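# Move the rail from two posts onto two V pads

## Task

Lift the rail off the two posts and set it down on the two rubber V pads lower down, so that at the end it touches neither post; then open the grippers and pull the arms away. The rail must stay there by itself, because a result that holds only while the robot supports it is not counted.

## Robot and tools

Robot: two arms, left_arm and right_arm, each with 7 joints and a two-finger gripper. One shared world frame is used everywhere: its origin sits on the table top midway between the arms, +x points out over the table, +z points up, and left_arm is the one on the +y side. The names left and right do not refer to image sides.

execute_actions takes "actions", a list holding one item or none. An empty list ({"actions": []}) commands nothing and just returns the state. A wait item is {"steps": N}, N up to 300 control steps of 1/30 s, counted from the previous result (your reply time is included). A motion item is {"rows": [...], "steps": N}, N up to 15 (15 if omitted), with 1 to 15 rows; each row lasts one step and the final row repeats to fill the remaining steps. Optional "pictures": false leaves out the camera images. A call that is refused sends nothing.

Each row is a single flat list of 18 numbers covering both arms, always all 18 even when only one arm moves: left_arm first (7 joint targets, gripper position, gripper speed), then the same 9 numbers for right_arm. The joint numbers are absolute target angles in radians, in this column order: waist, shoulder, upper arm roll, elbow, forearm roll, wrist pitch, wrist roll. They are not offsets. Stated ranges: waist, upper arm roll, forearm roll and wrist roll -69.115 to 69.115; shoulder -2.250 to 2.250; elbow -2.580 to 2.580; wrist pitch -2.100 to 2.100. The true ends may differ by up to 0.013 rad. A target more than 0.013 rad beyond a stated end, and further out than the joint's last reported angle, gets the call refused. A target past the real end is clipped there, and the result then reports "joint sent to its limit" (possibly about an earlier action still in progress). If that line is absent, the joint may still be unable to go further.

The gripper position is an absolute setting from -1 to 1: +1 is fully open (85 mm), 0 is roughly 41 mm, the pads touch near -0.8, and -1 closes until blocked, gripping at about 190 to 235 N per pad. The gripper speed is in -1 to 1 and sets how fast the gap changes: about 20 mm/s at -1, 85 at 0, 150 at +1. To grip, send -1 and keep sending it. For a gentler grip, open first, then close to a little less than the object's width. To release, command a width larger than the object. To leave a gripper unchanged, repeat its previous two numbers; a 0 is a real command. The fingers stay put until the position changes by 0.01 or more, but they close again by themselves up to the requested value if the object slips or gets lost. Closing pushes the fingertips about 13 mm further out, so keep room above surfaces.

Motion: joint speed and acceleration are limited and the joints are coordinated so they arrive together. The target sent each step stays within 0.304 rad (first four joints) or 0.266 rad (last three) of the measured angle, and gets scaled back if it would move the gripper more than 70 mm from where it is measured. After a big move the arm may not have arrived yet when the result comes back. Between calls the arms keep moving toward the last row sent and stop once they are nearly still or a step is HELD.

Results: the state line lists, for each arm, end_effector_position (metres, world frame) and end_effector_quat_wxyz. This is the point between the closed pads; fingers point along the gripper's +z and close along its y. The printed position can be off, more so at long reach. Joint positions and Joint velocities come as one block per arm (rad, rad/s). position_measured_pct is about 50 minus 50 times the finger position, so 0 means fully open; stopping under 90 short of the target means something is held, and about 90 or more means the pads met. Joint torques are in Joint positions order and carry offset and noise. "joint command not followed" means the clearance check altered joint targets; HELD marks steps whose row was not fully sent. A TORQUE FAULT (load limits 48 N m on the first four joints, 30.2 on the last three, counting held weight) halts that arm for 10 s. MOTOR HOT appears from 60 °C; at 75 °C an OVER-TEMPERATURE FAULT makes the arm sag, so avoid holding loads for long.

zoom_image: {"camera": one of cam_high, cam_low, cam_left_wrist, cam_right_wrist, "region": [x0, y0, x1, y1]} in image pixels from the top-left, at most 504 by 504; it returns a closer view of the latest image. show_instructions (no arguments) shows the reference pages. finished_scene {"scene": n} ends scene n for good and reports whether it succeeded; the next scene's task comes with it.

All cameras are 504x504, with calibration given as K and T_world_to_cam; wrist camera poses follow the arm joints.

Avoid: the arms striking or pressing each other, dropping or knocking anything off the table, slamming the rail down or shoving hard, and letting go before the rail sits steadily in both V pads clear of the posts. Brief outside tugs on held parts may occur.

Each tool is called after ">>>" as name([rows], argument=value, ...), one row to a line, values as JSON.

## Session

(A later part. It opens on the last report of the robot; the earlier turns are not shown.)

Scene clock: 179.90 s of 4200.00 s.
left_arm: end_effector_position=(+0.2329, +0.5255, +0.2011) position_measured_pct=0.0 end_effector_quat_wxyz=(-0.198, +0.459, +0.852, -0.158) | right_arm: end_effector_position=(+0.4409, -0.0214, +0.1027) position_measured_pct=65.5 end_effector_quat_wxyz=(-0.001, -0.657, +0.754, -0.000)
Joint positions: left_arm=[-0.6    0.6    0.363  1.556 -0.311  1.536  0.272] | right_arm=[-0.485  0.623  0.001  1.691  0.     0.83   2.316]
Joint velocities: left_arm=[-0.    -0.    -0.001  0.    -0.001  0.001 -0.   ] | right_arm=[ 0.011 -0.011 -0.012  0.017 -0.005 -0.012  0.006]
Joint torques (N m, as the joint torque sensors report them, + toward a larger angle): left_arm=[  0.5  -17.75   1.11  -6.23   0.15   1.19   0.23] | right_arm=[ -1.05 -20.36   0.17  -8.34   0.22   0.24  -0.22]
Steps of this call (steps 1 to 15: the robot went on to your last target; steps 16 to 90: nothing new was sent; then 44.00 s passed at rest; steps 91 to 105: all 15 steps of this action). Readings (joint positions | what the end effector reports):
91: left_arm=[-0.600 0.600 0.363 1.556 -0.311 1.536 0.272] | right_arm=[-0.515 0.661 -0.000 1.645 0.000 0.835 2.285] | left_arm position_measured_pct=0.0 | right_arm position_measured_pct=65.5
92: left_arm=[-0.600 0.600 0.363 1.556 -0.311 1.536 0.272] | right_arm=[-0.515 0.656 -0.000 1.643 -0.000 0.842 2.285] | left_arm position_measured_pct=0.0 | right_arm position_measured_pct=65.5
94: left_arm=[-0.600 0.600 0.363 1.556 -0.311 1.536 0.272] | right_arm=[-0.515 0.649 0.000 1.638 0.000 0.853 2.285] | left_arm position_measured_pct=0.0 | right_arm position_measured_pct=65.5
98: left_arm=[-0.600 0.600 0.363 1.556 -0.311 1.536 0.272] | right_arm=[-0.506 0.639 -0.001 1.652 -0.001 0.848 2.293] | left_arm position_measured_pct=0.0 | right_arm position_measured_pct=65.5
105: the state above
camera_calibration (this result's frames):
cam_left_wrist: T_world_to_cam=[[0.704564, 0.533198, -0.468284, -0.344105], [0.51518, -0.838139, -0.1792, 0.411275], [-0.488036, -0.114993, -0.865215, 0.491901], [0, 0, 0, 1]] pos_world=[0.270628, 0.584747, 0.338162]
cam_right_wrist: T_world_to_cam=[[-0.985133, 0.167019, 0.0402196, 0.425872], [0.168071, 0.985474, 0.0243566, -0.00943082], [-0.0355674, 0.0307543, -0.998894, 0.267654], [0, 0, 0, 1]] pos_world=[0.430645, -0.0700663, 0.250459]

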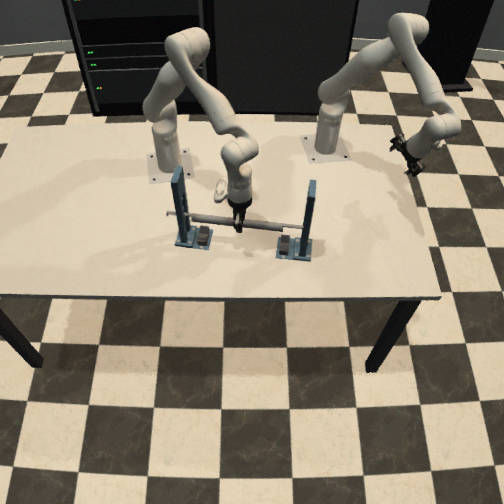

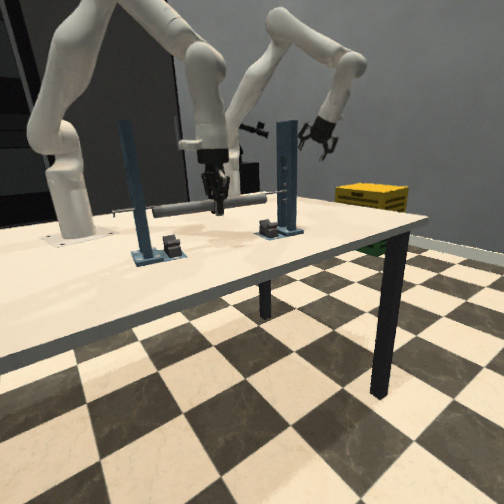

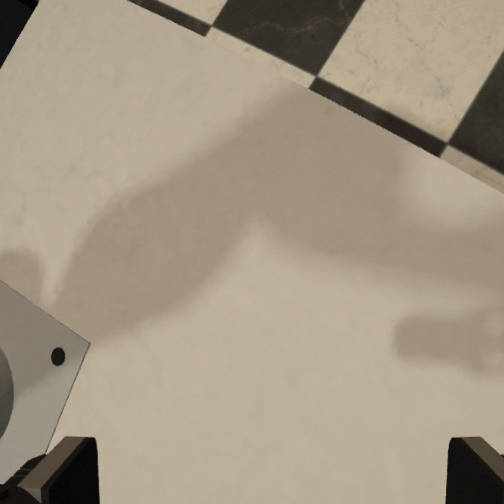

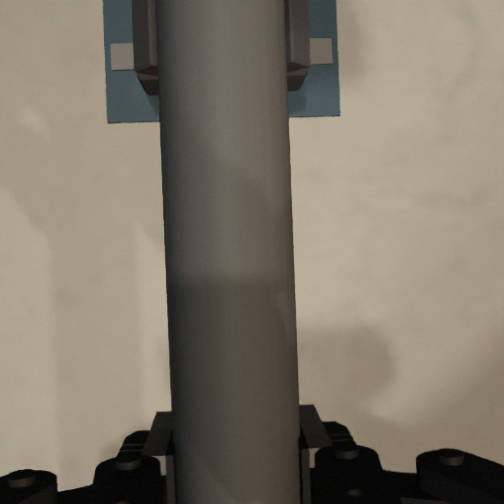

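>>> execute_actions([
  {"rows":[[-0.6,0.6,0.363,1.556,-0.311,1.536,0.272,1,0.5,-0.4688,0.6082,0,1.7184,0,0.8151,2.3314,-1,0],[-0.6,0.6,0.363,1.556,-0.311,1.536,0.272,1,0.5,-0.4688,0.6082,0,1.7184,0,0.8151,2.3314,-1,0],[-0.6,0.6,0.363,1.556,-0.311,1.536,0.272,1,0.5,-0.4688,0.6082,0,1.7184,0,0.8151,2.3314,-1,0],[-0.6,0.6,0.363,1.556,-0.311,1.536,0.272,1,0.5,-0.4688,0.6082,0,1.7184,0,0.8151,2.3314,-1,0],[-0.6,0.6,0.363,1.556,-0.311,1.536,0.272,1,0.5,-0.4534,0.595,0,1.7455,0,0.8011,2.3468,-1,0]],"steps":15},
])

>>> zoom_image(camera="cam_low", region=[245,145,315,245])

>>> zoom_image(camera="cam_low", region=[90,170,190,270])

Scene clock: 184.90 s of 4200.00 s.
left_arm: end_effector_position=(+0.2329, +0.5255, +0.2011) position_measured_pct=0.0 end_effector_quat_wxyz=(-0.198, +0.459, +0.852, -0.158) | right_arm: end_effector_position=(+0.4376, -0.0426, +0.1030) position_measured_pct=65.5 end_effector_quat_wxyz=(-0.000, -0.657, +0.754, +0.000)
Joint positions: left_arm=[-0.6    0.6    0.363  1.556 -0.311  1.536  0.272] | right_arm=[-0.454  0.595  0.     1.745 -0.     0.801  2.347]
Joint velocities: left_arm=[-0.     0.001 -0.     0.     0.001 -0.001 -0.001] | right_arm=[ 0.004 -0.005  0.002  0.002  0.    -0.     0.001]
Joint torques (N m, as the joint torque sensors report them, + toward a larger angle): left_arm=[  0.39 -17.71   1.26  -6.42   0.13   1.25   0.06] | right_arm=[ -0.61 -18.83   0.07  -7.77   0.13   0.38  -0.39]
Steps of this call (steps 1 to 15: the robot went on to your last target; steps 16 to 90: nothing new was sent; then 1.50 s passed at rest; steps 91 to 105: all 15 steps of this action). Readings (joint positions | what the end effector reports):
91: left_arm=[-0.600 0.600 0.363 1.556 -0.311 1.536 0.272] | right_arm=[-0.483 0.621 -0.000 1.692 -0.000 0.828 2.316] | left_arm position_measured_pct=0.0 | right_arm position_measured_pct=65.5
92: left_arm=[-0.600 0.600 0.363 1.556 -0.311 1.536 0.272] | right_arm=[-0.480 0.617 -0.001 1.698 -0.001 0.825 2.319] | left_arm position_measured_pct=0.0 | right_arm position_measured_pct=65.5
94: left_arm=[-0.600 0.600 0.363 1.556 -0.311 1.536 0.272] | right_arm=[-0.472 0.610 -0.000 1.712 0.000 0.818 2.328] | left_arm position_measured_pct=0.0 | right_arm position_measured_pct=65.5
98: left_arm=[-0.600 0.600 0.363 1.556 -0.311 1.536 0.272] | right_arm=[-0.457 0.598 0.000 1.739 0.000 0.805 2.343] | left_arm position_measured_pct=0.0 | right_arm position_measured_pct=65.5
105: the state above
camera_calibration (this result's frames):
cam_left_wrist: T_world_to_cam=[[0.704564, 0.533198, -0.468284, -0.344105], [0.51518, -0.838139, -0.1792, 0.411275], [-0.488036, -0.114993, -0.865215, 0.491901], [0, 0, 0, 1]] pos_world=[0.270628, 0.584747, 0.338162]
cam_right_wrist: T_world_to_cam=[[-0.985114, 0.16721, 0.0398873, 0.426197], [0.168293, 0.985406, 0.0255291, 0.0117978], [-0.0350365, 0.0318618, -0.998878, 0.268314], [0, 0, 0, 1]] pos_world=[0.427268, -0.091439, 0.250712]

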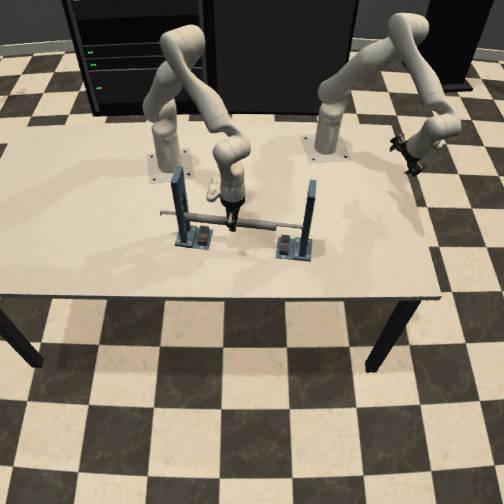

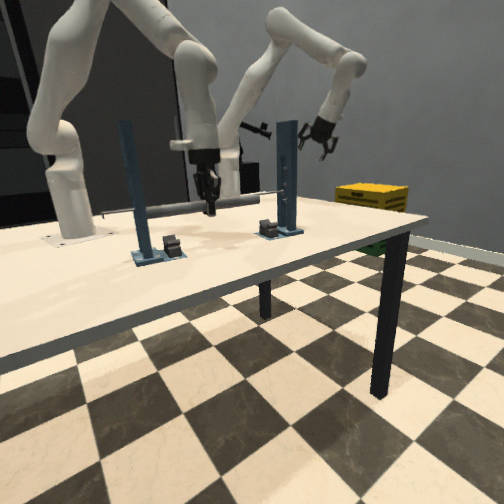

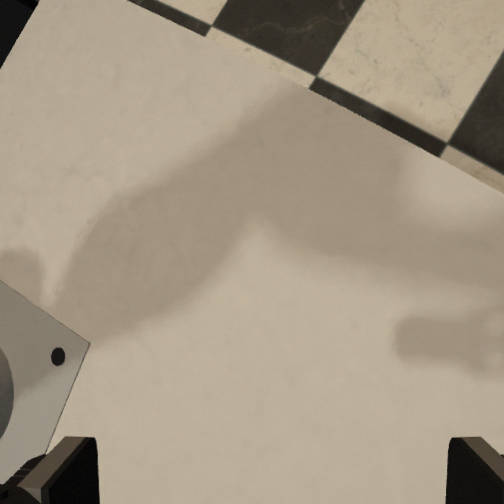

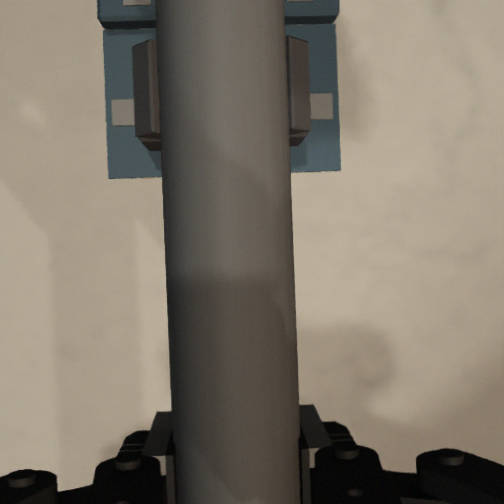

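Region (245, 145, 315, 245) of cam_low's 504x504 image, scaled by 5.040, with more detail than that image has; it fills the left 353 columns of this view, and the rest is white.

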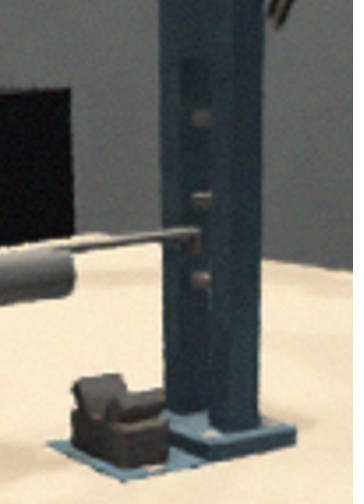

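Region (90, 170, 190, 270) of cam_low's 504x504 image, scaled by 5.040, with more detail than that image has.

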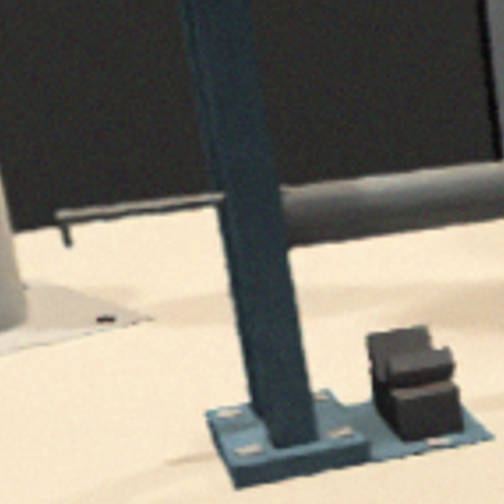

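>>> zoom_image(camera="cam_high", region=[270,170,330,270])

>>> zoom_image(camera="cam_high", region=[155,160,235,260])

Region (270, 170, 330, 270) of cam_high's 504x504 image, scaled by 5.040, with more detail than that image has; it fills the left 302 columns of this view, and the rest is white.

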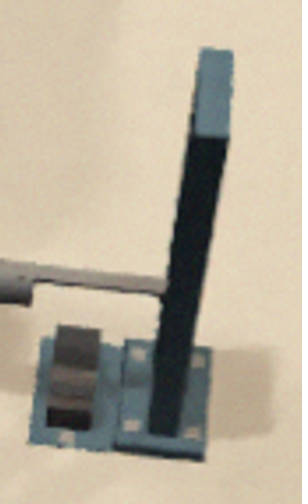

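Region (155, 160, 235, 260) of cam_high's 504x504 image, scaled by 5.040, with more detail than that image has; it fills the left 403 columns of this view, and the rest is white.

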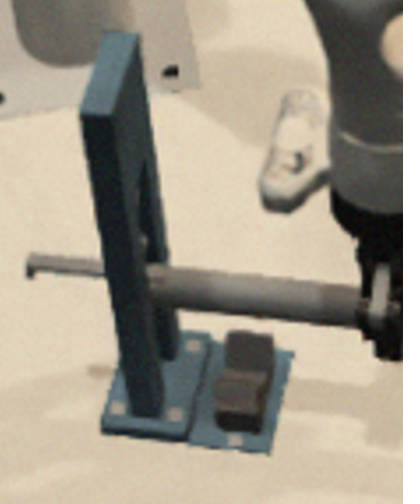

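>>> execute_actions([
  {"rows":[[-0.6,0.6,0.363,1.556,-0.311,1.536,0.272,1,0.5,-0.4626,0.6111,0,1.7346,0.0183,0.8113,2.325,-1,0],[-0.6,0.6,0.363,1.556,-0.311,1.536,0.272,1,0.5,-0.4626,0.6111,0,1.7346,0.0183,0.8113,2.325,-1,0],[-0.6,0.6,0.363,1.556,-0.311,1.536,0.272,1,0.5,-0.4626,0.6111,0,1.7346,0.0183,0.8113,2.325,-1,0],[-0.6,0.6,0.363,1.556,-0.311,1.536,0.272,1,0.5,-0.4626,0.6111,0,1.7346,0.0183,0.8113,2.325,-1,0],[-0.6,0.6,0.363,1.556,-0.311,1.536,0.272,1,0.5,-0.4718,0.6273,0,1.7236,0.0367,0.8215,2.3032,-1,0]],"steps":15},
])

>>> zoom_image(camera="cam_low", region=[90,110,330,280])

Scene clock: 196.23 s of 4200.00 s.
left_arm: end_effector_position=(+0.2329, +0.5255, +0.2011) position_measured_pct=0.0 end_effector_quat_wxyz=(-0.198, +0.459, +0.852, -0.158) | right_arm: end_effector_position=(+0.4377, -0.0427, +0.0935) position_measured_pct=65.5 end_effector_quat_wxyz=(-0.016, -0.657, +0.754, -0.013)
Joint positions: left_arm=[-0.6    0.6    0.363  1.556 -0.311  1.536  0.272] | right_arm=[-0.472  0.627 -0.     1.724  0.037  0.821  2.303]
Joint velocities: left_arm=[ 0.    -0.    -0.    -0.    -0.001 -0.     0.   ] | right_arm=[-0.003  0.004  0.    -0.     0.002  0.    -0.   ]
Joint torques (N m, as the joint torque sensors report them, + toward a larger angle): left_arm=[  0.23 -17.82   1.21  -6.36   0.14   1.37   0.13] | right_arm=[ -0.07 -19.6    0.24  -7.71   0.14   0.62  -0.36]
Steps of this call (steps 1 to 15: the robot went on to your last target; steps 16 to 90: nothing new was sent; then 7.83 s passed at rest; steps 91 to 105: all 15 steps of this action). Readings (joint positions | what the end effector reports):
91: left_arm=[-0.600 0.600 0.363 1.556 -0.311 1.536 0.272] | right_arm=[-0.454 0.596 0.000 1.745 0.001 0.802 2.346] | left_arm position_measured_pct=0.0 | right_arm position_measured_pct=65.5
92: left_arm=[-0.600 0.600 0.363 1.556 -0.311 1.536 0.272] | right_arm=[-0.458 0.602 0.001 1.741 0.006 0.805 2.340] | left_arm position_measured_pct=0.0 | right_arm position_measured_pct=65.5
94: left_arm=[-0.600 0.600 0.363 1.556 -0.311 1.536 0.272] | right_arm=[-0.461 0.609 -0.000 1.736 0.015 0.809 2.329] | left_arm position_measured_pct=0.0 | right_arm position_measured_pct=65.5
98: left_arm=[-0.600 0.600 0.363 1.556 -0.311 1.536 0.272] | right_arm=[-0.470 0.624 -0.000 1.726 0.033 0.820 2.307] | left_arm position_measured_pct=0.0 | right_arm position_measured_pct=65.5
105: the state above
camera_calibration (this result's frames):
cam_left_wrist: T_world_to_cam=[[0.704564, 0.533198, -0.468284, -0.344105], [0.515181, -0.838139, -0.1792, 0.411275], [-0.488036, -0.114993, -0.865215, 0.491901], [0, 0, 0, 1]] pos_world=[0.270628, 0.584747, 0.338162]
cam_right_wrist: T_world_to_cam=[[-0.98479, 0.169198, 0.0395091, 0.426676], [0.168746, 0.985553, -0.0145201, 0.0157166], [-0.0413951, -0.00763221, -0.999114, 0.259918], [0, 0, 0, 1]] pos_world=[0.428293, -0.0856983, 0.243058]

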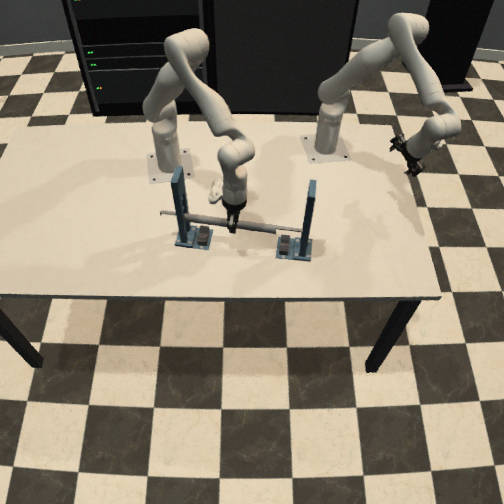

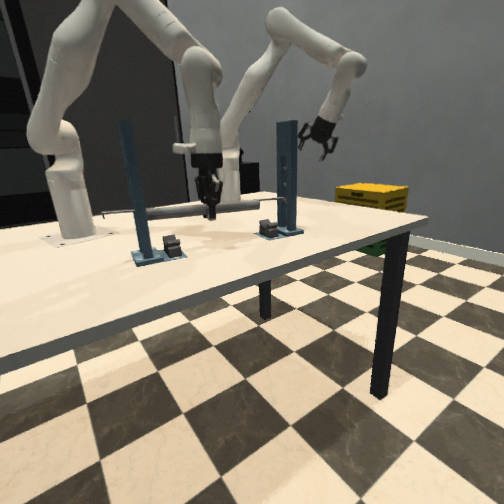

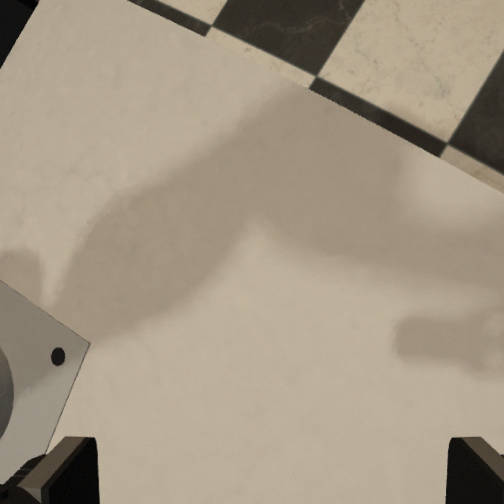

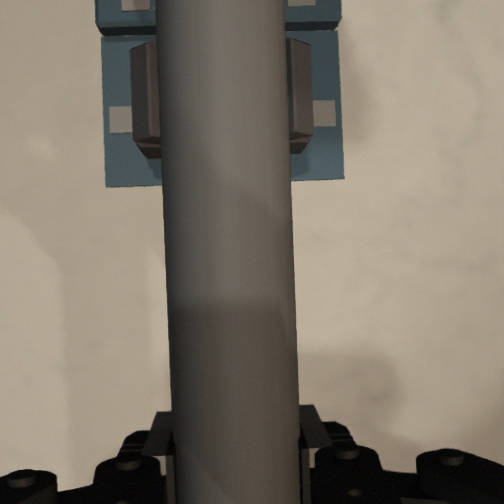

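Region (90, 110, 330, 280) of cam_low's 504x504 image, scaled by 2.100, with more detail than that image has; it fills the top 357 rows of this view, and the rest is white.

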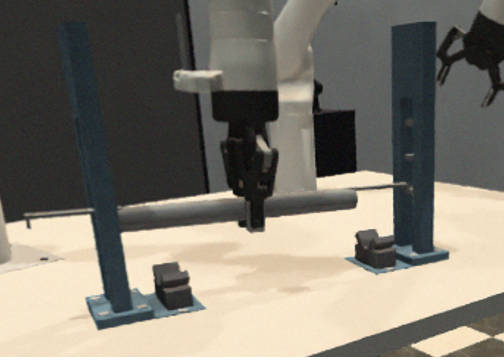

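>>> execute_actions([
  {"rows":[[-0.6,0.6,0.363,1.556,-0.311,1.536,0.272,1,0.5,-0.481,0.6434,0,1.7127,0.055,0.8317,2.2814,-1,0],[-0.6,0.6,0.363,1.556,-0.311,1.536,0.272,1,0.5,-0.481,0.6434,0,1.7127,0.055,0.8317,2.2814,-1,0],[-0.6,0.6,0.363,1.556,-0.311,1.536,0.272,1,0.5,-0.481,0.6434,0,1.7127,0.055,0.8317,2.2814,-1,0],[-0.6,0.6,0.363,1.556,-0.311,1.536,0.272,1,0.5,-0.481,0.6434,0,1.7127,0.055,0.8317,2.2814,-1,0],[-0.6,0.6,0.363,1.556,-0.311,1.536,0.272,1,0.5,-0.4902,0.6595,0,1.7017,0.0733,0.8419,2.2596,-1,0]],"steps":15},
])

>>> zoom_image(camera="cam_low", region=[245,145,315,245])

>>> zoom_image(camera="cam_low", region=[90,170,190,270])

Scene clock: 201.20 s of 4200.00 s.
left_arm: end_effector_position=(+0.2329, +0.5255, +0.2011) position_measured_pct=0.0 end_effector_quat_wxyz=(-0.198, +0.459, +0.852, -0.158) | right_arm: end_effector_position=(+0.4378, -0.0428, +0.0838) position_measured_pct=65.5 end_effector_quat_wxyz=(-0.030, -0.657, +0.753, -0.027)
Joint positions: left_arm=[-0.6    0.6    0.363  1.556 -0.311  1.536  0.272] | right_arm=[-0.49   0.659 -0.     1.702  0.073  0.842  2.26 ]
Joint velocities: left_arm=[ 0.001 -0.     0.     0.    -0.001  0.     0.   ] | right_arm=[-0.002  0.003  0.001 -0.001  0.    -0.    -0.   ]
Joint torques (N m, as the joint torque sensors report them, + toward a larger angle): left_arm=[  0.2  -17.91   1.21  -6.61   0.23   1.23   0.18] | right_arm=[ -0.59 -19.34   0.15  -7.14   0.35   0.86  -0.29]
Steps of this call (steps 1 to 15: the robot went on to your last target; steps 16 to 90: nothing new was sent; then 1.47 s passed at rest; steps 91 to 105: all 15 steps of this action). Readings (joint positions | what the end effector reports):
91: left_arm=[-0.600 0.600 0.363 1.556 -0.311 1.536 0.272] | right_arm=[-0.473 0.629 0.000 1.723 0.038 0.822 2.302] | left_arm position_measured_pct=0.0 | right_arm position_measured_pct=65.5
92: left_arm=[-0.600 0.600 0.363 1.556 -0.311 1.536 0.272] | right_arm=[-0.476 0.634 0.001 1.719 0.043 0.825 2.296] | left_arm position_measured_pct=0.0 | right_arm position_measured_pct=65.5
94: left_arm=[-0.600 0.600 0.363 1.556 -0.311 1.536 0.272] | right_arm=[-0.480 0.641 -0.000 1.715 0.052 0.830 2.285] | left_arm position_measured_pct=0.0 | right_arm position_measured_pct=65.5
98: left_arm=[-0.600 0.600 0.363 1.556 -0.311 1.536 0.272] | right_arm=[-0.488 0.657 -0.000 1.704 0.070 0.840 2.263] | left_arm position_measured_pct=0.0 | right_arm position_measured_pct=65.5
105: the state above
camera_calibration (this result's frames):
cam_left_wrist: T_world_to_cam=[[0.704564, 0.533198, -0.468284, -0.344105], [0.51518, -0.838139, -0.1792, 0.411275], [-0.488036, -0.114992, -0.865215, 0.491901], [0, 0, 0, 1]] pos_world=[0.270628, 0.584747, 0.338162]
cam_right_wrist: T_world_to_cam=[[-0.98462, 0.17079, 0.0368018, 0.427428], [0.168647, 0.984136, -0.0550908, 0.0190367], [-0.0456269, -0.048037, -0.997803, 0.250305], [0, 0, 0, 1]] pos_world=[0.429065, -0.0797113, 0.235073]

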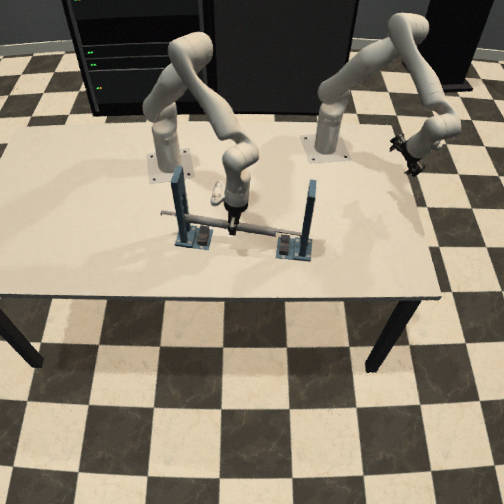

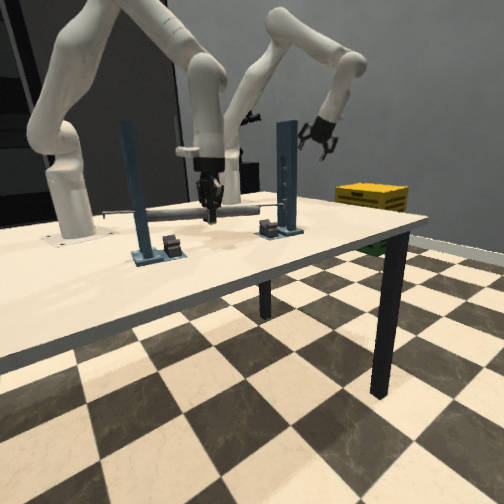

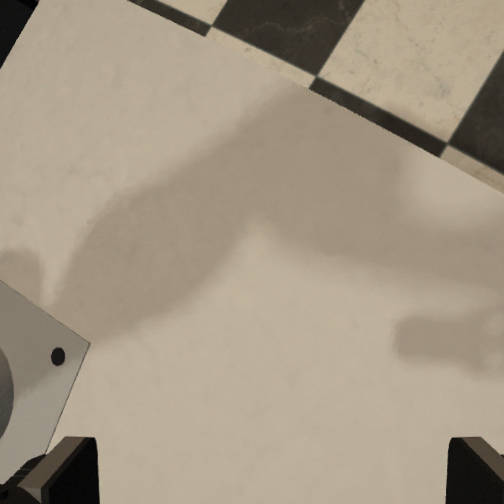

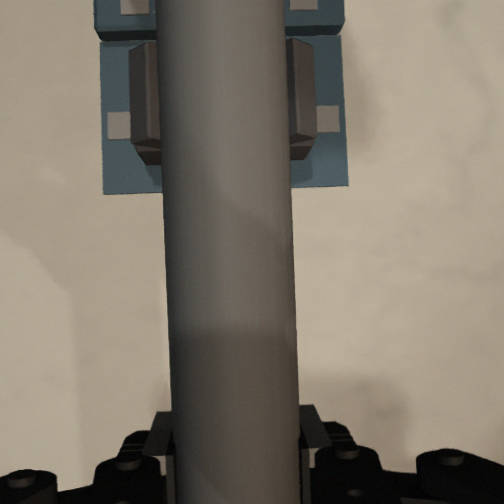

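Region (245, 145, 315, 245) of cam_low's 504x504 image, scaled by 5.040, with more detail than that image has; it fills the left 353 columns of this view, and the rest is white.

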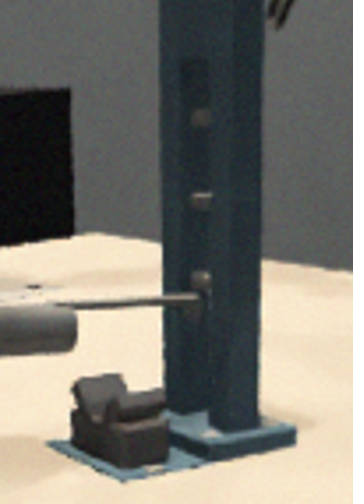

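Region (90, 170, 190, 270) of cam_low's 504x504 image, scaled by 5.040, with more detail than that image has.

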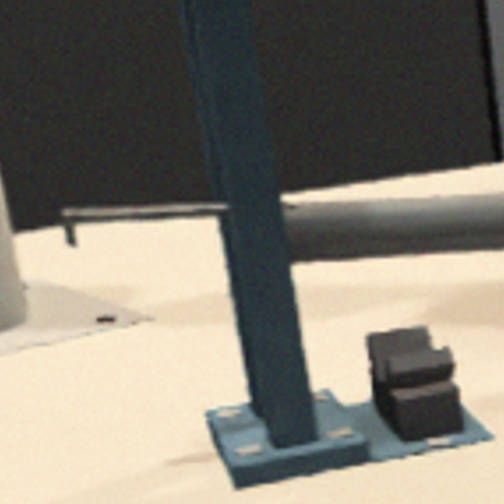

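>>> execute_actions([
  {"rows":[[-0.6,0.6,0.363,1.556,-0.311,1.536,0.272,1,0.5,-0.5044,0.6744,0,1.6732,0.0713,0.8562,2.2474,-1,0],[-0.6,0.6,0.363,1.556,-0.311,1.536,0.272,1,0.5,-0.5044,0.6744,0,1.6732,0.0713,0.8562,2.2474,-1,0],[-0.6,0.6,0.363,1.556,-0.311,1.536,0.272,1,0.5,-0.5044,0.6744,0,1.6732,0.0713,0.8562,2.2474,-1,0],[-0.6,0.6,0.363,1.556,-0.311,1.536,0.272,1,0.5,-0.5187,0.6893,0,1.6447,0.0693,0.8704,2.2352,-1,0],[-0.6,0.6,0.363,1.556,-0.311,1.536,0.272,1,0.5,-0.5187,0.6893,0,1.6447,0.0693,0.8704,2.2352,-1,0],[-0.6,0.6,0.363,1.556,-0.311,1.536,0.272,1,0.5,-0.5187,0.6893,0,1.6447,0.0693,0.8704,2.2352,-1,0],[-0.6,0.6,0.363,1.556,-0.311,1.536,0.272,1,0.5,-0.5329,0.7042,0,1.6162,0.0673,0.8847,2.223,-1,0],[-0.6,0.6,0.363,1.556,-0.311,1.536,0.272,1,0.5,-0.5329,0.7042,0,1.6162,0.0673,0.8847,2.223,-1,0],[-0.6,0.6,0.363,1.556,-0.311,1.536,0.272,1,0.5,-0.5329,0.7042,0,1.6162,0.0673,0.8847,2.223,-1,0],[-0.6,0.6,0.363,1.556,-0.311,1.536,0.272,1,0.5,-0.5471,0.719,0,1.5877,0.0653,0.8989,2.2108,-1,0]],"steps":15},
])

>>> zoom_image(camera="cam_low", region=[245,145,315,245])

>>> zoom_image(camera="cam_low", region=[90,170,190,270])

Scene clock: 210.20 s of 4200.00 s.
left_arm: end_effector_position=(+0.2329, +0.5255, +0.2011) position_measured_pct=0.0 end_effector_quat_wxyz=(-0.198, +0.459, +0.852, -0.158) | right_arm: end_effector_position=(+0.4437, -0.0004, +0.0808) position_measured_pct=65.5 end_effector_quat_wxyz=(-0.030, -0.656, +0.753, -0.026)
Joint positions: left_arm=[-0.6    0.6    0.363  1.556 -0.311  1.536  0.272] | right_arm=[-0.545  0.717 -0.001  1.59   0.065  0.898  2.211]
Joint velocities: left_arm=[-0.001 -0.001  0.002 -0.    -0.    -0.001  0.001] | right_arm=[-0.017  0.013  0.005 -0.034  0.003  0.023 -0.013]
Joint torques (N m, as the joint torque sensors report them, + toward a larger angle): left_arm=[  0.09 -17.97   1.47  -6.35   0.14   1.39   0.31] | right_arm=[  1.03 -21.31   1.29  -6.98   0.33   0.79  -0.12]
Steps of this call (steps 1 to 15: the robot went on to your last target; steps 16 to 90: nothing new was sent; then 5.50 s passed at rest; steps 91 to 105: all 15 steps of this action). Readings (joint positions | what the end effector reports):
91: left_arm=[-0.600 0.600 0.363 1.556 -0.311 1.536 0.272] | right_arm=[-0.491 0.660 0.000 1.701 0.073 0.843 2.259] | left_arm position_measured_pct=0.0 | right_arm position_measured_pct=65.5
92: left_arm=[-0.600 0.600 0.363 1.556 -0.311 1.536 0.272] | right_arm=[-0.494 0.664 0.001 1.695 0.073 0.846 2.257] | left_arm position_measured_pct=0.0 | right_arm position_measured_pct=65.5
94: left_arm=[-0.600 0.600 0.363 1.556 -0.311 1.536 0.272] | right_arm=[-0.503 0.673 0.000 1.679 0.072 0.854 2.250] | left_arm position_measured_pct=0.0 | right_arm position_measured_pct=65.5
98: left_arm=[-0.600 0.600 0.363 1.556 -0.311 1.536 0.272] | right_arm=[-0.521 0.692 0.000 1.641 0.069 0.872 2.234] | left_arm position_measured_pct=0.0 | right_arm position_measured_pct=65.5
105: the state above
camera_calibration (this result's frames):
cam_left_wrist: T_world_to_cam=[[0.704564, 0.533198, -0.468284, -0.344105], [0.51518, -0.838139, -0.1792, 0.411275], [-0.488036, -0.114993, -0.865215, 0.491901], [0, 0, 0, 1]] pos_world=[0.270628, 0.584747, 0.338162]
cam_right_wrist: T_world_to_cam=[[-0.984548, 0.171245, 0.0366131, 0.426001], [0.169202, 0.984151, -0.0530876, -0.0243283], [-0.0451238, -0.0460723, -0.997918, 0.249394], [0, 0, 0, 1]] pos_world=[0.434789, -0.0375177, 0.231986]

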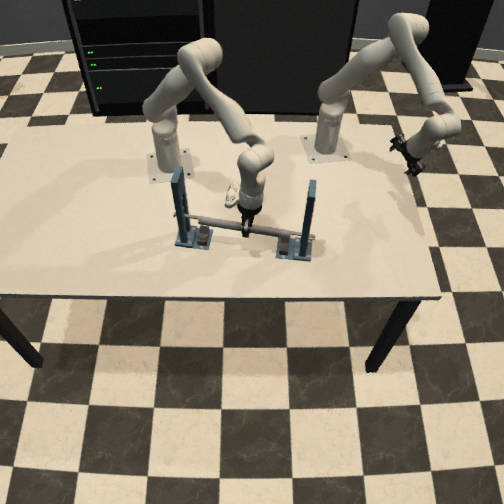

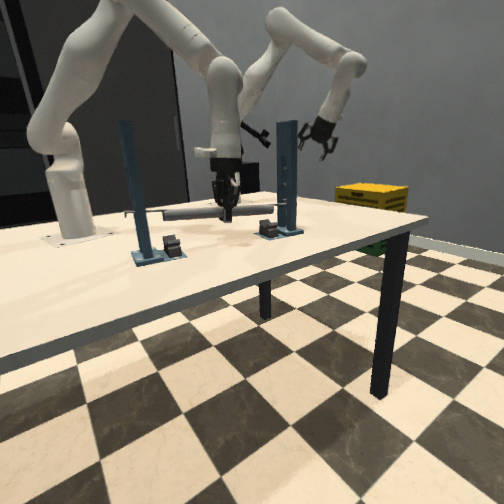

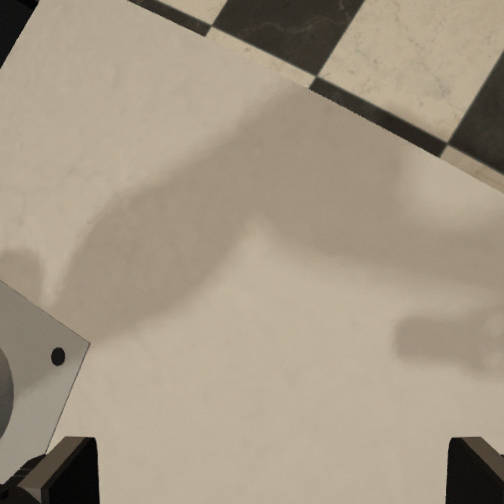

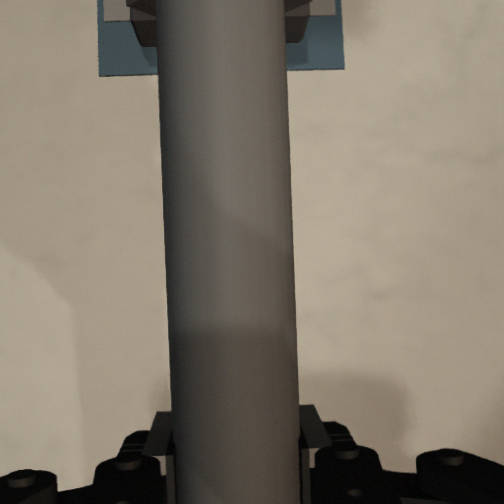

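Region (245, 145, 315, 245) of cam_low's 504x504 image, scaled by 5.040, with more detail than that image has; it fills the left 353 columns of this view, and the rest is white.

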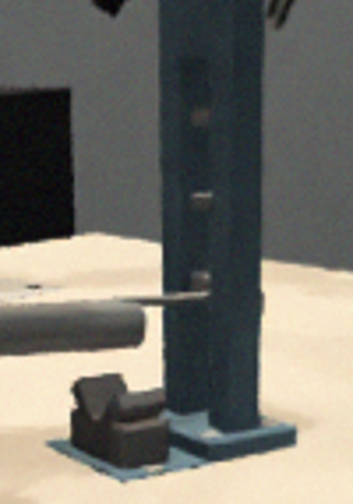

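Region (90, 170, 190, 270) of cam_low's 504x504 image, scaled by 5.040, with more detail than that image has.

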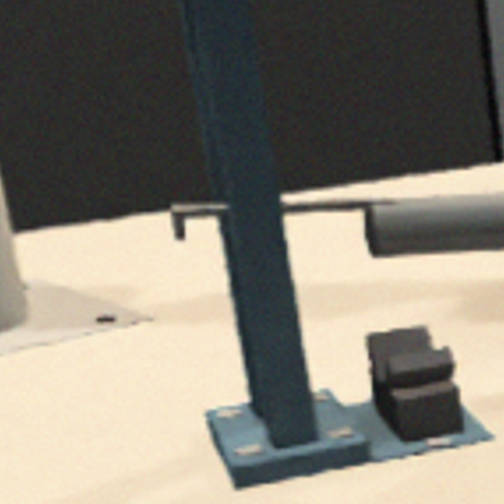

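>>> execute_actions(actions=[])

>>> zoom_image(camera="cam_low", region=[265,180,305,220])

>>> zoom_image(camera="cam_high", region=[150,160,330,280])

Scene clock: 214.60 s of 4200.00 s.
left_arm: end_effector_position=(+0.2329, +0.5255, +0.2011) position_measured_pct=0.0 end_effector_quat_wxyz=(-0.198, +0.459, +0.852, -0.158) | right_arm: end_effector_position=(+0.4436, -0.0001, +0.0801) position_measured_pct=65.5 end_effector_quat_wxyz=(-0.031, -0.657, +0.753, -0.027)
Joint positions: left_arm=[-0.6    0.6    0.363  1.556 -0.311  1.536  0.272] | right_arm=[-0.547  0.719  0.     1.588  0.065  0.899  2.211]
Joint velocities: left_arm=[-0.001 -0.     0.002  0.    -0.    -0.     0.   ] | right_arm=[-0.001 -0.001 -0.     0.     0.     0.001 -0.001]
Joint torques (N m, as the joint torque sensors report them, + toward a larger angle): left_arm=[  0.22 -17.56   1.28  -6.28   0.15   1.28   0.1 ] | right_arm=[ -0.06 -21.13   0.49  -7.68   0.33   0.64  -0.32]
Steps of this call (steps 1 to 15: the robot went on to your last target; steps 16 to 90: nothing new was sent; then 1.40 s passed at rest). Readings (joint positions | what the end effector reports):
1: left_arm=[-0.600 0.600 0.363 1.556 -0.311 1.536 0.272] | right_arm=[-0.546 0.717 -0.001 1.589 0.065 0.898 2.211] | left_arm position_measured_pct=0.0 | right_arm position_measured_pct=65.5
2: left_arm=[-0.600 0.600 0.363 1.556 -0.311 1.536 0.272] | right_arm=[-0.546 0.717 -0.000 1.588 0.065 0.898 2.211] | left_arm position_measured_pct=0.0 | right_arm position_measured_pct=65.5
4: left_arm=[-0.600 0.600 0.363 1.556 -0.311 1.536 0.272] | right_arm=[-0.546 0.718 -0.000 1.588 0.065 0.899 2.211] | left_arm position_measured_pct=0.0 | right_arm position_measured_pct=65.5
8: left_arm=[-0.600 0.600 0.363 1.556 -0.311 1.536 0.272] | right_arm=[-0.547 0.719 -0.000 1.588 0.065 0.899 2.211] | left_arm position_measured_pct=0.0 | right_arm position_measured_pct=65.5
90: the state above
All arms were judged still, so your last target was given up. Only a new action makes them travel on or press farther. Fingers that are still opening or closing keep moving.
camera_calibration (this result's frames):
cam_left_wrist: T_world_to_cam=[[0.704564, 0.533198, -0.468284, -0.344105], [0.515181, -0.838138, -0.179201, 0.411275], [-0.488036, -0.114992, -0.865215, 0.491901], [0, 0, 0, 1]] pos_world=[0.270628, 0.584747, 0.338162]
cam_right_wrist: T_world_to_cam=[[-0.984638, 0.170663, 0.0368994, 0.42589], [0.168512, 0.984155, -0.0551603, -0.0241426], [-0.0457285, -0.048095, -0.997795, 0.248975], [0, 0, 0, 1]] pos_world=[0.434801, -0.036949, 0.231379]

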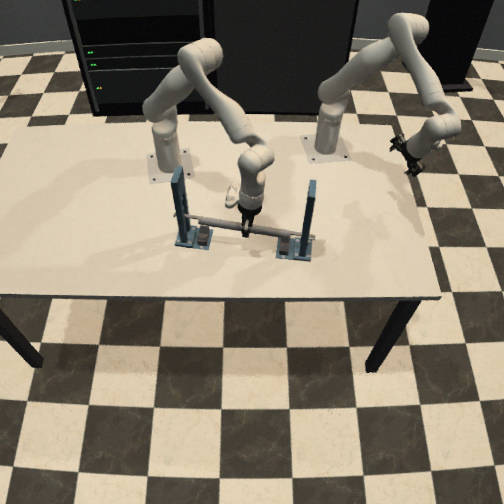

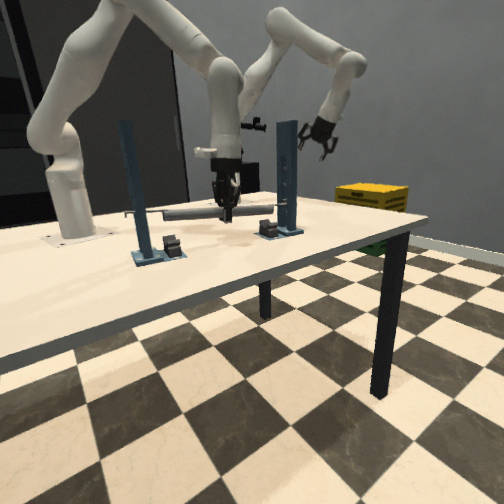

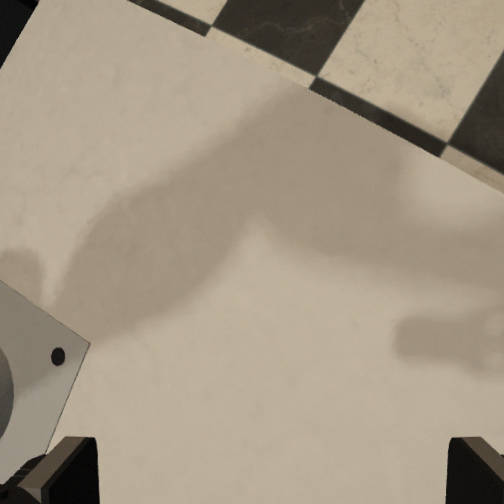

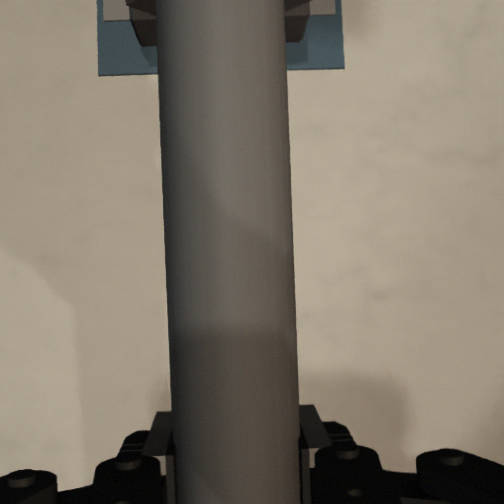

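Region (265, 180, 305, 220) of cam_low's 504x504 image, scaled by 12.600, with more detail than that image has.

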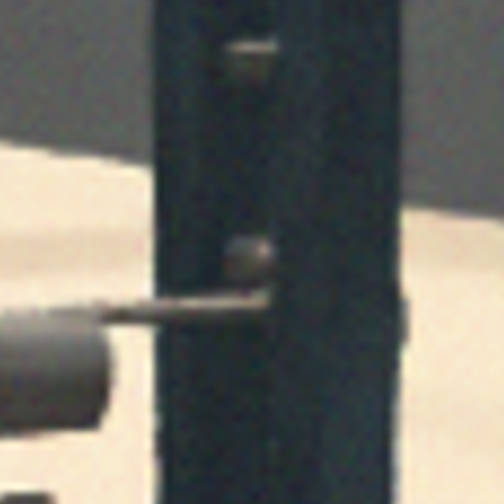

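Region (150, 160, 330, 280) of cam_high's 504x504 image, scaled by 2.800, with more detail than that image has.

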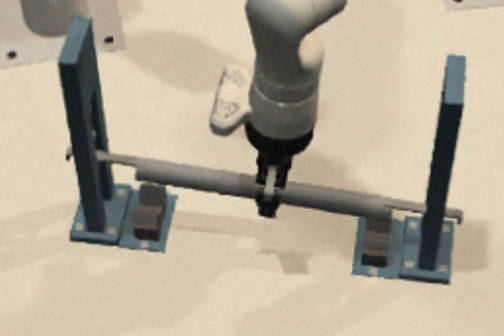

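>>> execute_actions([
  {"rows":[[-0.6,0.6,0.363,1.556,-0.311,1.536,0.272,1,0.5,-0.5495,0.7243,0,1.583,0.0701,0.9037,2.2055,-1,0],[-0.6,0.6,0.363,1.556,-0.311,1.536,0.272,1,0.5,-0.5495,0.7243,0,1.583,0.0701,0.9037,2.2055,-1,0],[-0.6,0.6,0.363,1.556,-0.311,1.536,0.272,1,0.5,-0.5495,0.7243,0,1.583,0.0701,0.9037,2.2055,-1,0],[-0.6,0.6,0.363,1.556,-0.311,1.536,0.272,1,0.5,-0.5519,0.7295,0,1.5784,0.0749,0.9085,2.2001,-1,0]],"steps":12},
])

>>> zoom_image(camera="cam_low", region=[245,145,315,245])

>>> zoom_image(camera="cam_low", region=[90,170,190,270])

Scene clock: 238.67 s of 4200.00 s.
left_arm: end_effector_position=(+0.2329, +0.5255, +0.2011) position_measured_pct=0.0 end_effector_quat_wxyz=(-0.198, +0.459, +0.852, -0.158) | right_arm: end_effector_position=(+0.4437, -0.0002, +0.0774) position_measured_pct=65.5 end_effector_quat_wxyz=(-0.035, -0.656, +0.753, -0.031)
Joint positions: left_arm=[-0.6    0.6    0.363  1.556 -0.311  1.536  0.272] | right_arm=[-0.552  0.729  0.     1.578  0.075  0.908  2.2  ]
Joint velocities: left_arm=[ 0.    -0.    -0.001 -0.    -0.    -0.001  0.001] | right_arm=[-0.001  0.    -0.002 -0.002  0.001  0.002 -0.002]
Joint torques (N m, as the joint torque sensors report them, + toward a larger angle): left_arm=[  0.38 -17.8    1.44  -6.32   0.12   1.13   0.14] | right_arm=[ -0.14 -20.75   0.44  -7.56   0.5    0.62  -0.39]
Steps of this call (steps 1 to 90: nothing new was sent; then 20.67 s passed at rest; steps 91 to 102: all 12 steps of this action). Readings (joint positions | what the end effector reports):
91: left_arm=[-0.600 0.600 0.363 1.556 -0.311 1.536 0.272] | right_arm=[-0.548 0.720 0.000 1.587 0.066 0.900 2.210] | left_arm position_measured_pct=0.0 | right_arm position_measured_pct=65.5
92: left_arm=[-0.600 0.600 0.363 1.556 -0.311 1.536 0.272] | right_arm=[-0.549 0.722 0.000 1.585 0.068 0.901 2.208] | left_arm position_measured_pct=0.0 | right_arm position_measured_pct=65.5
94: left_arm=[-0.600 0.600 0.363 1.556 -0.311 1.536 0.272] | right_arm=[-0.550 0.725 -0.000 1.583 0.070 0.904 2.206] | left_arm position_measured_pct=0.0 | right_arm position_measured_pct=65.5
98: left_arm=[-0.600 0.600 0.363 1.556 -0.311 1.536 0.272] | right_arm=[-0.552 0.729 -0.000 1.579 0.075 0.908 2.201] | left_arm position_measured_pct=0.0 | right_arm position_measured_pct=65.5
102: the state above
camera_calibration (this result's frames):
cam_left_wrist: T_world_to_cam=[[0.704564, 0.533198, -0.468284, -0.344105], [0.51518, -0.838139, -0.1792, 0.411275], [-0.488036, -0.114993, -0.865215, 0.491901], [0, 0, 0, 1]] pos_world=[0.270628, 0.584747, 0.338162]
cam_right_wrist: T_world_to_cam=[[-0.984576, 0.171149, 0.0362945, 0.426171], [0.168426, 0.983358, -0.06811, -0.0231777], [-0.0473474, -0.0609465, -0.997017, 0.246885], [0, 0, 0, 1]] pos_world=[0.435191, -0.0350998, 0.229103]

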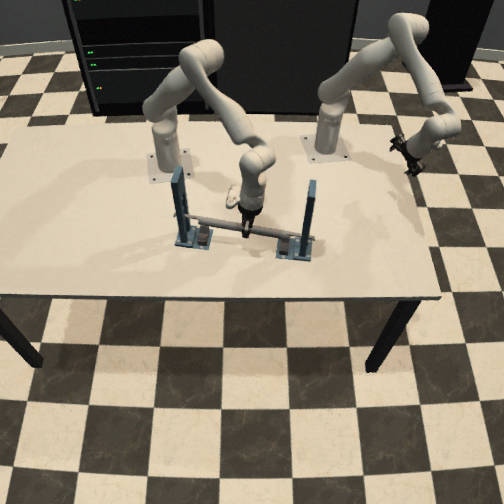

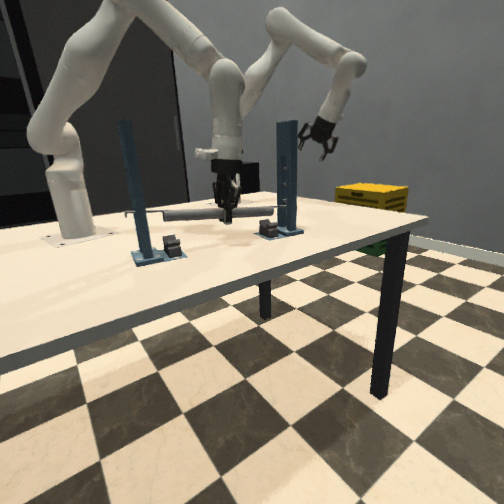

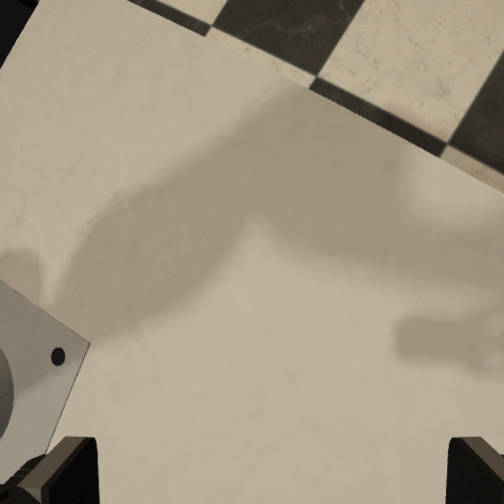

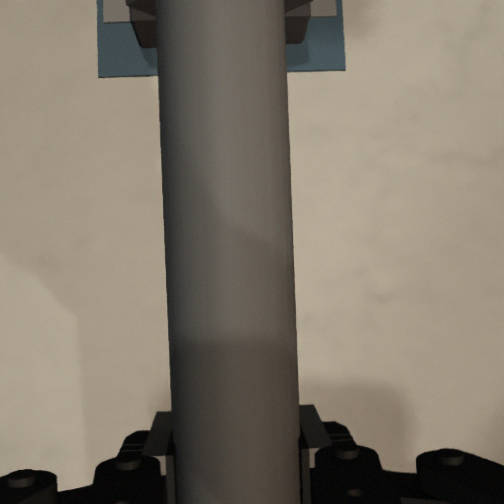

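Region (245, 145, 315, 245) of cam_low's 504x504 image, scaled by 5.040, with more detail than that image has; it fills the left 353 columns of this view, and the rest is white.

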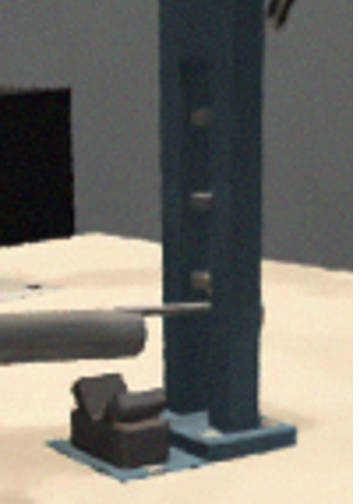

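Region (90, 170, 190, 270) of cam_low's 504x504 image, scaled by 5.040, with more detail than that image has.

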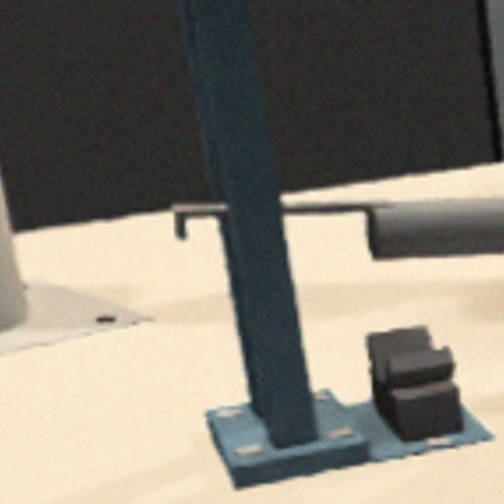

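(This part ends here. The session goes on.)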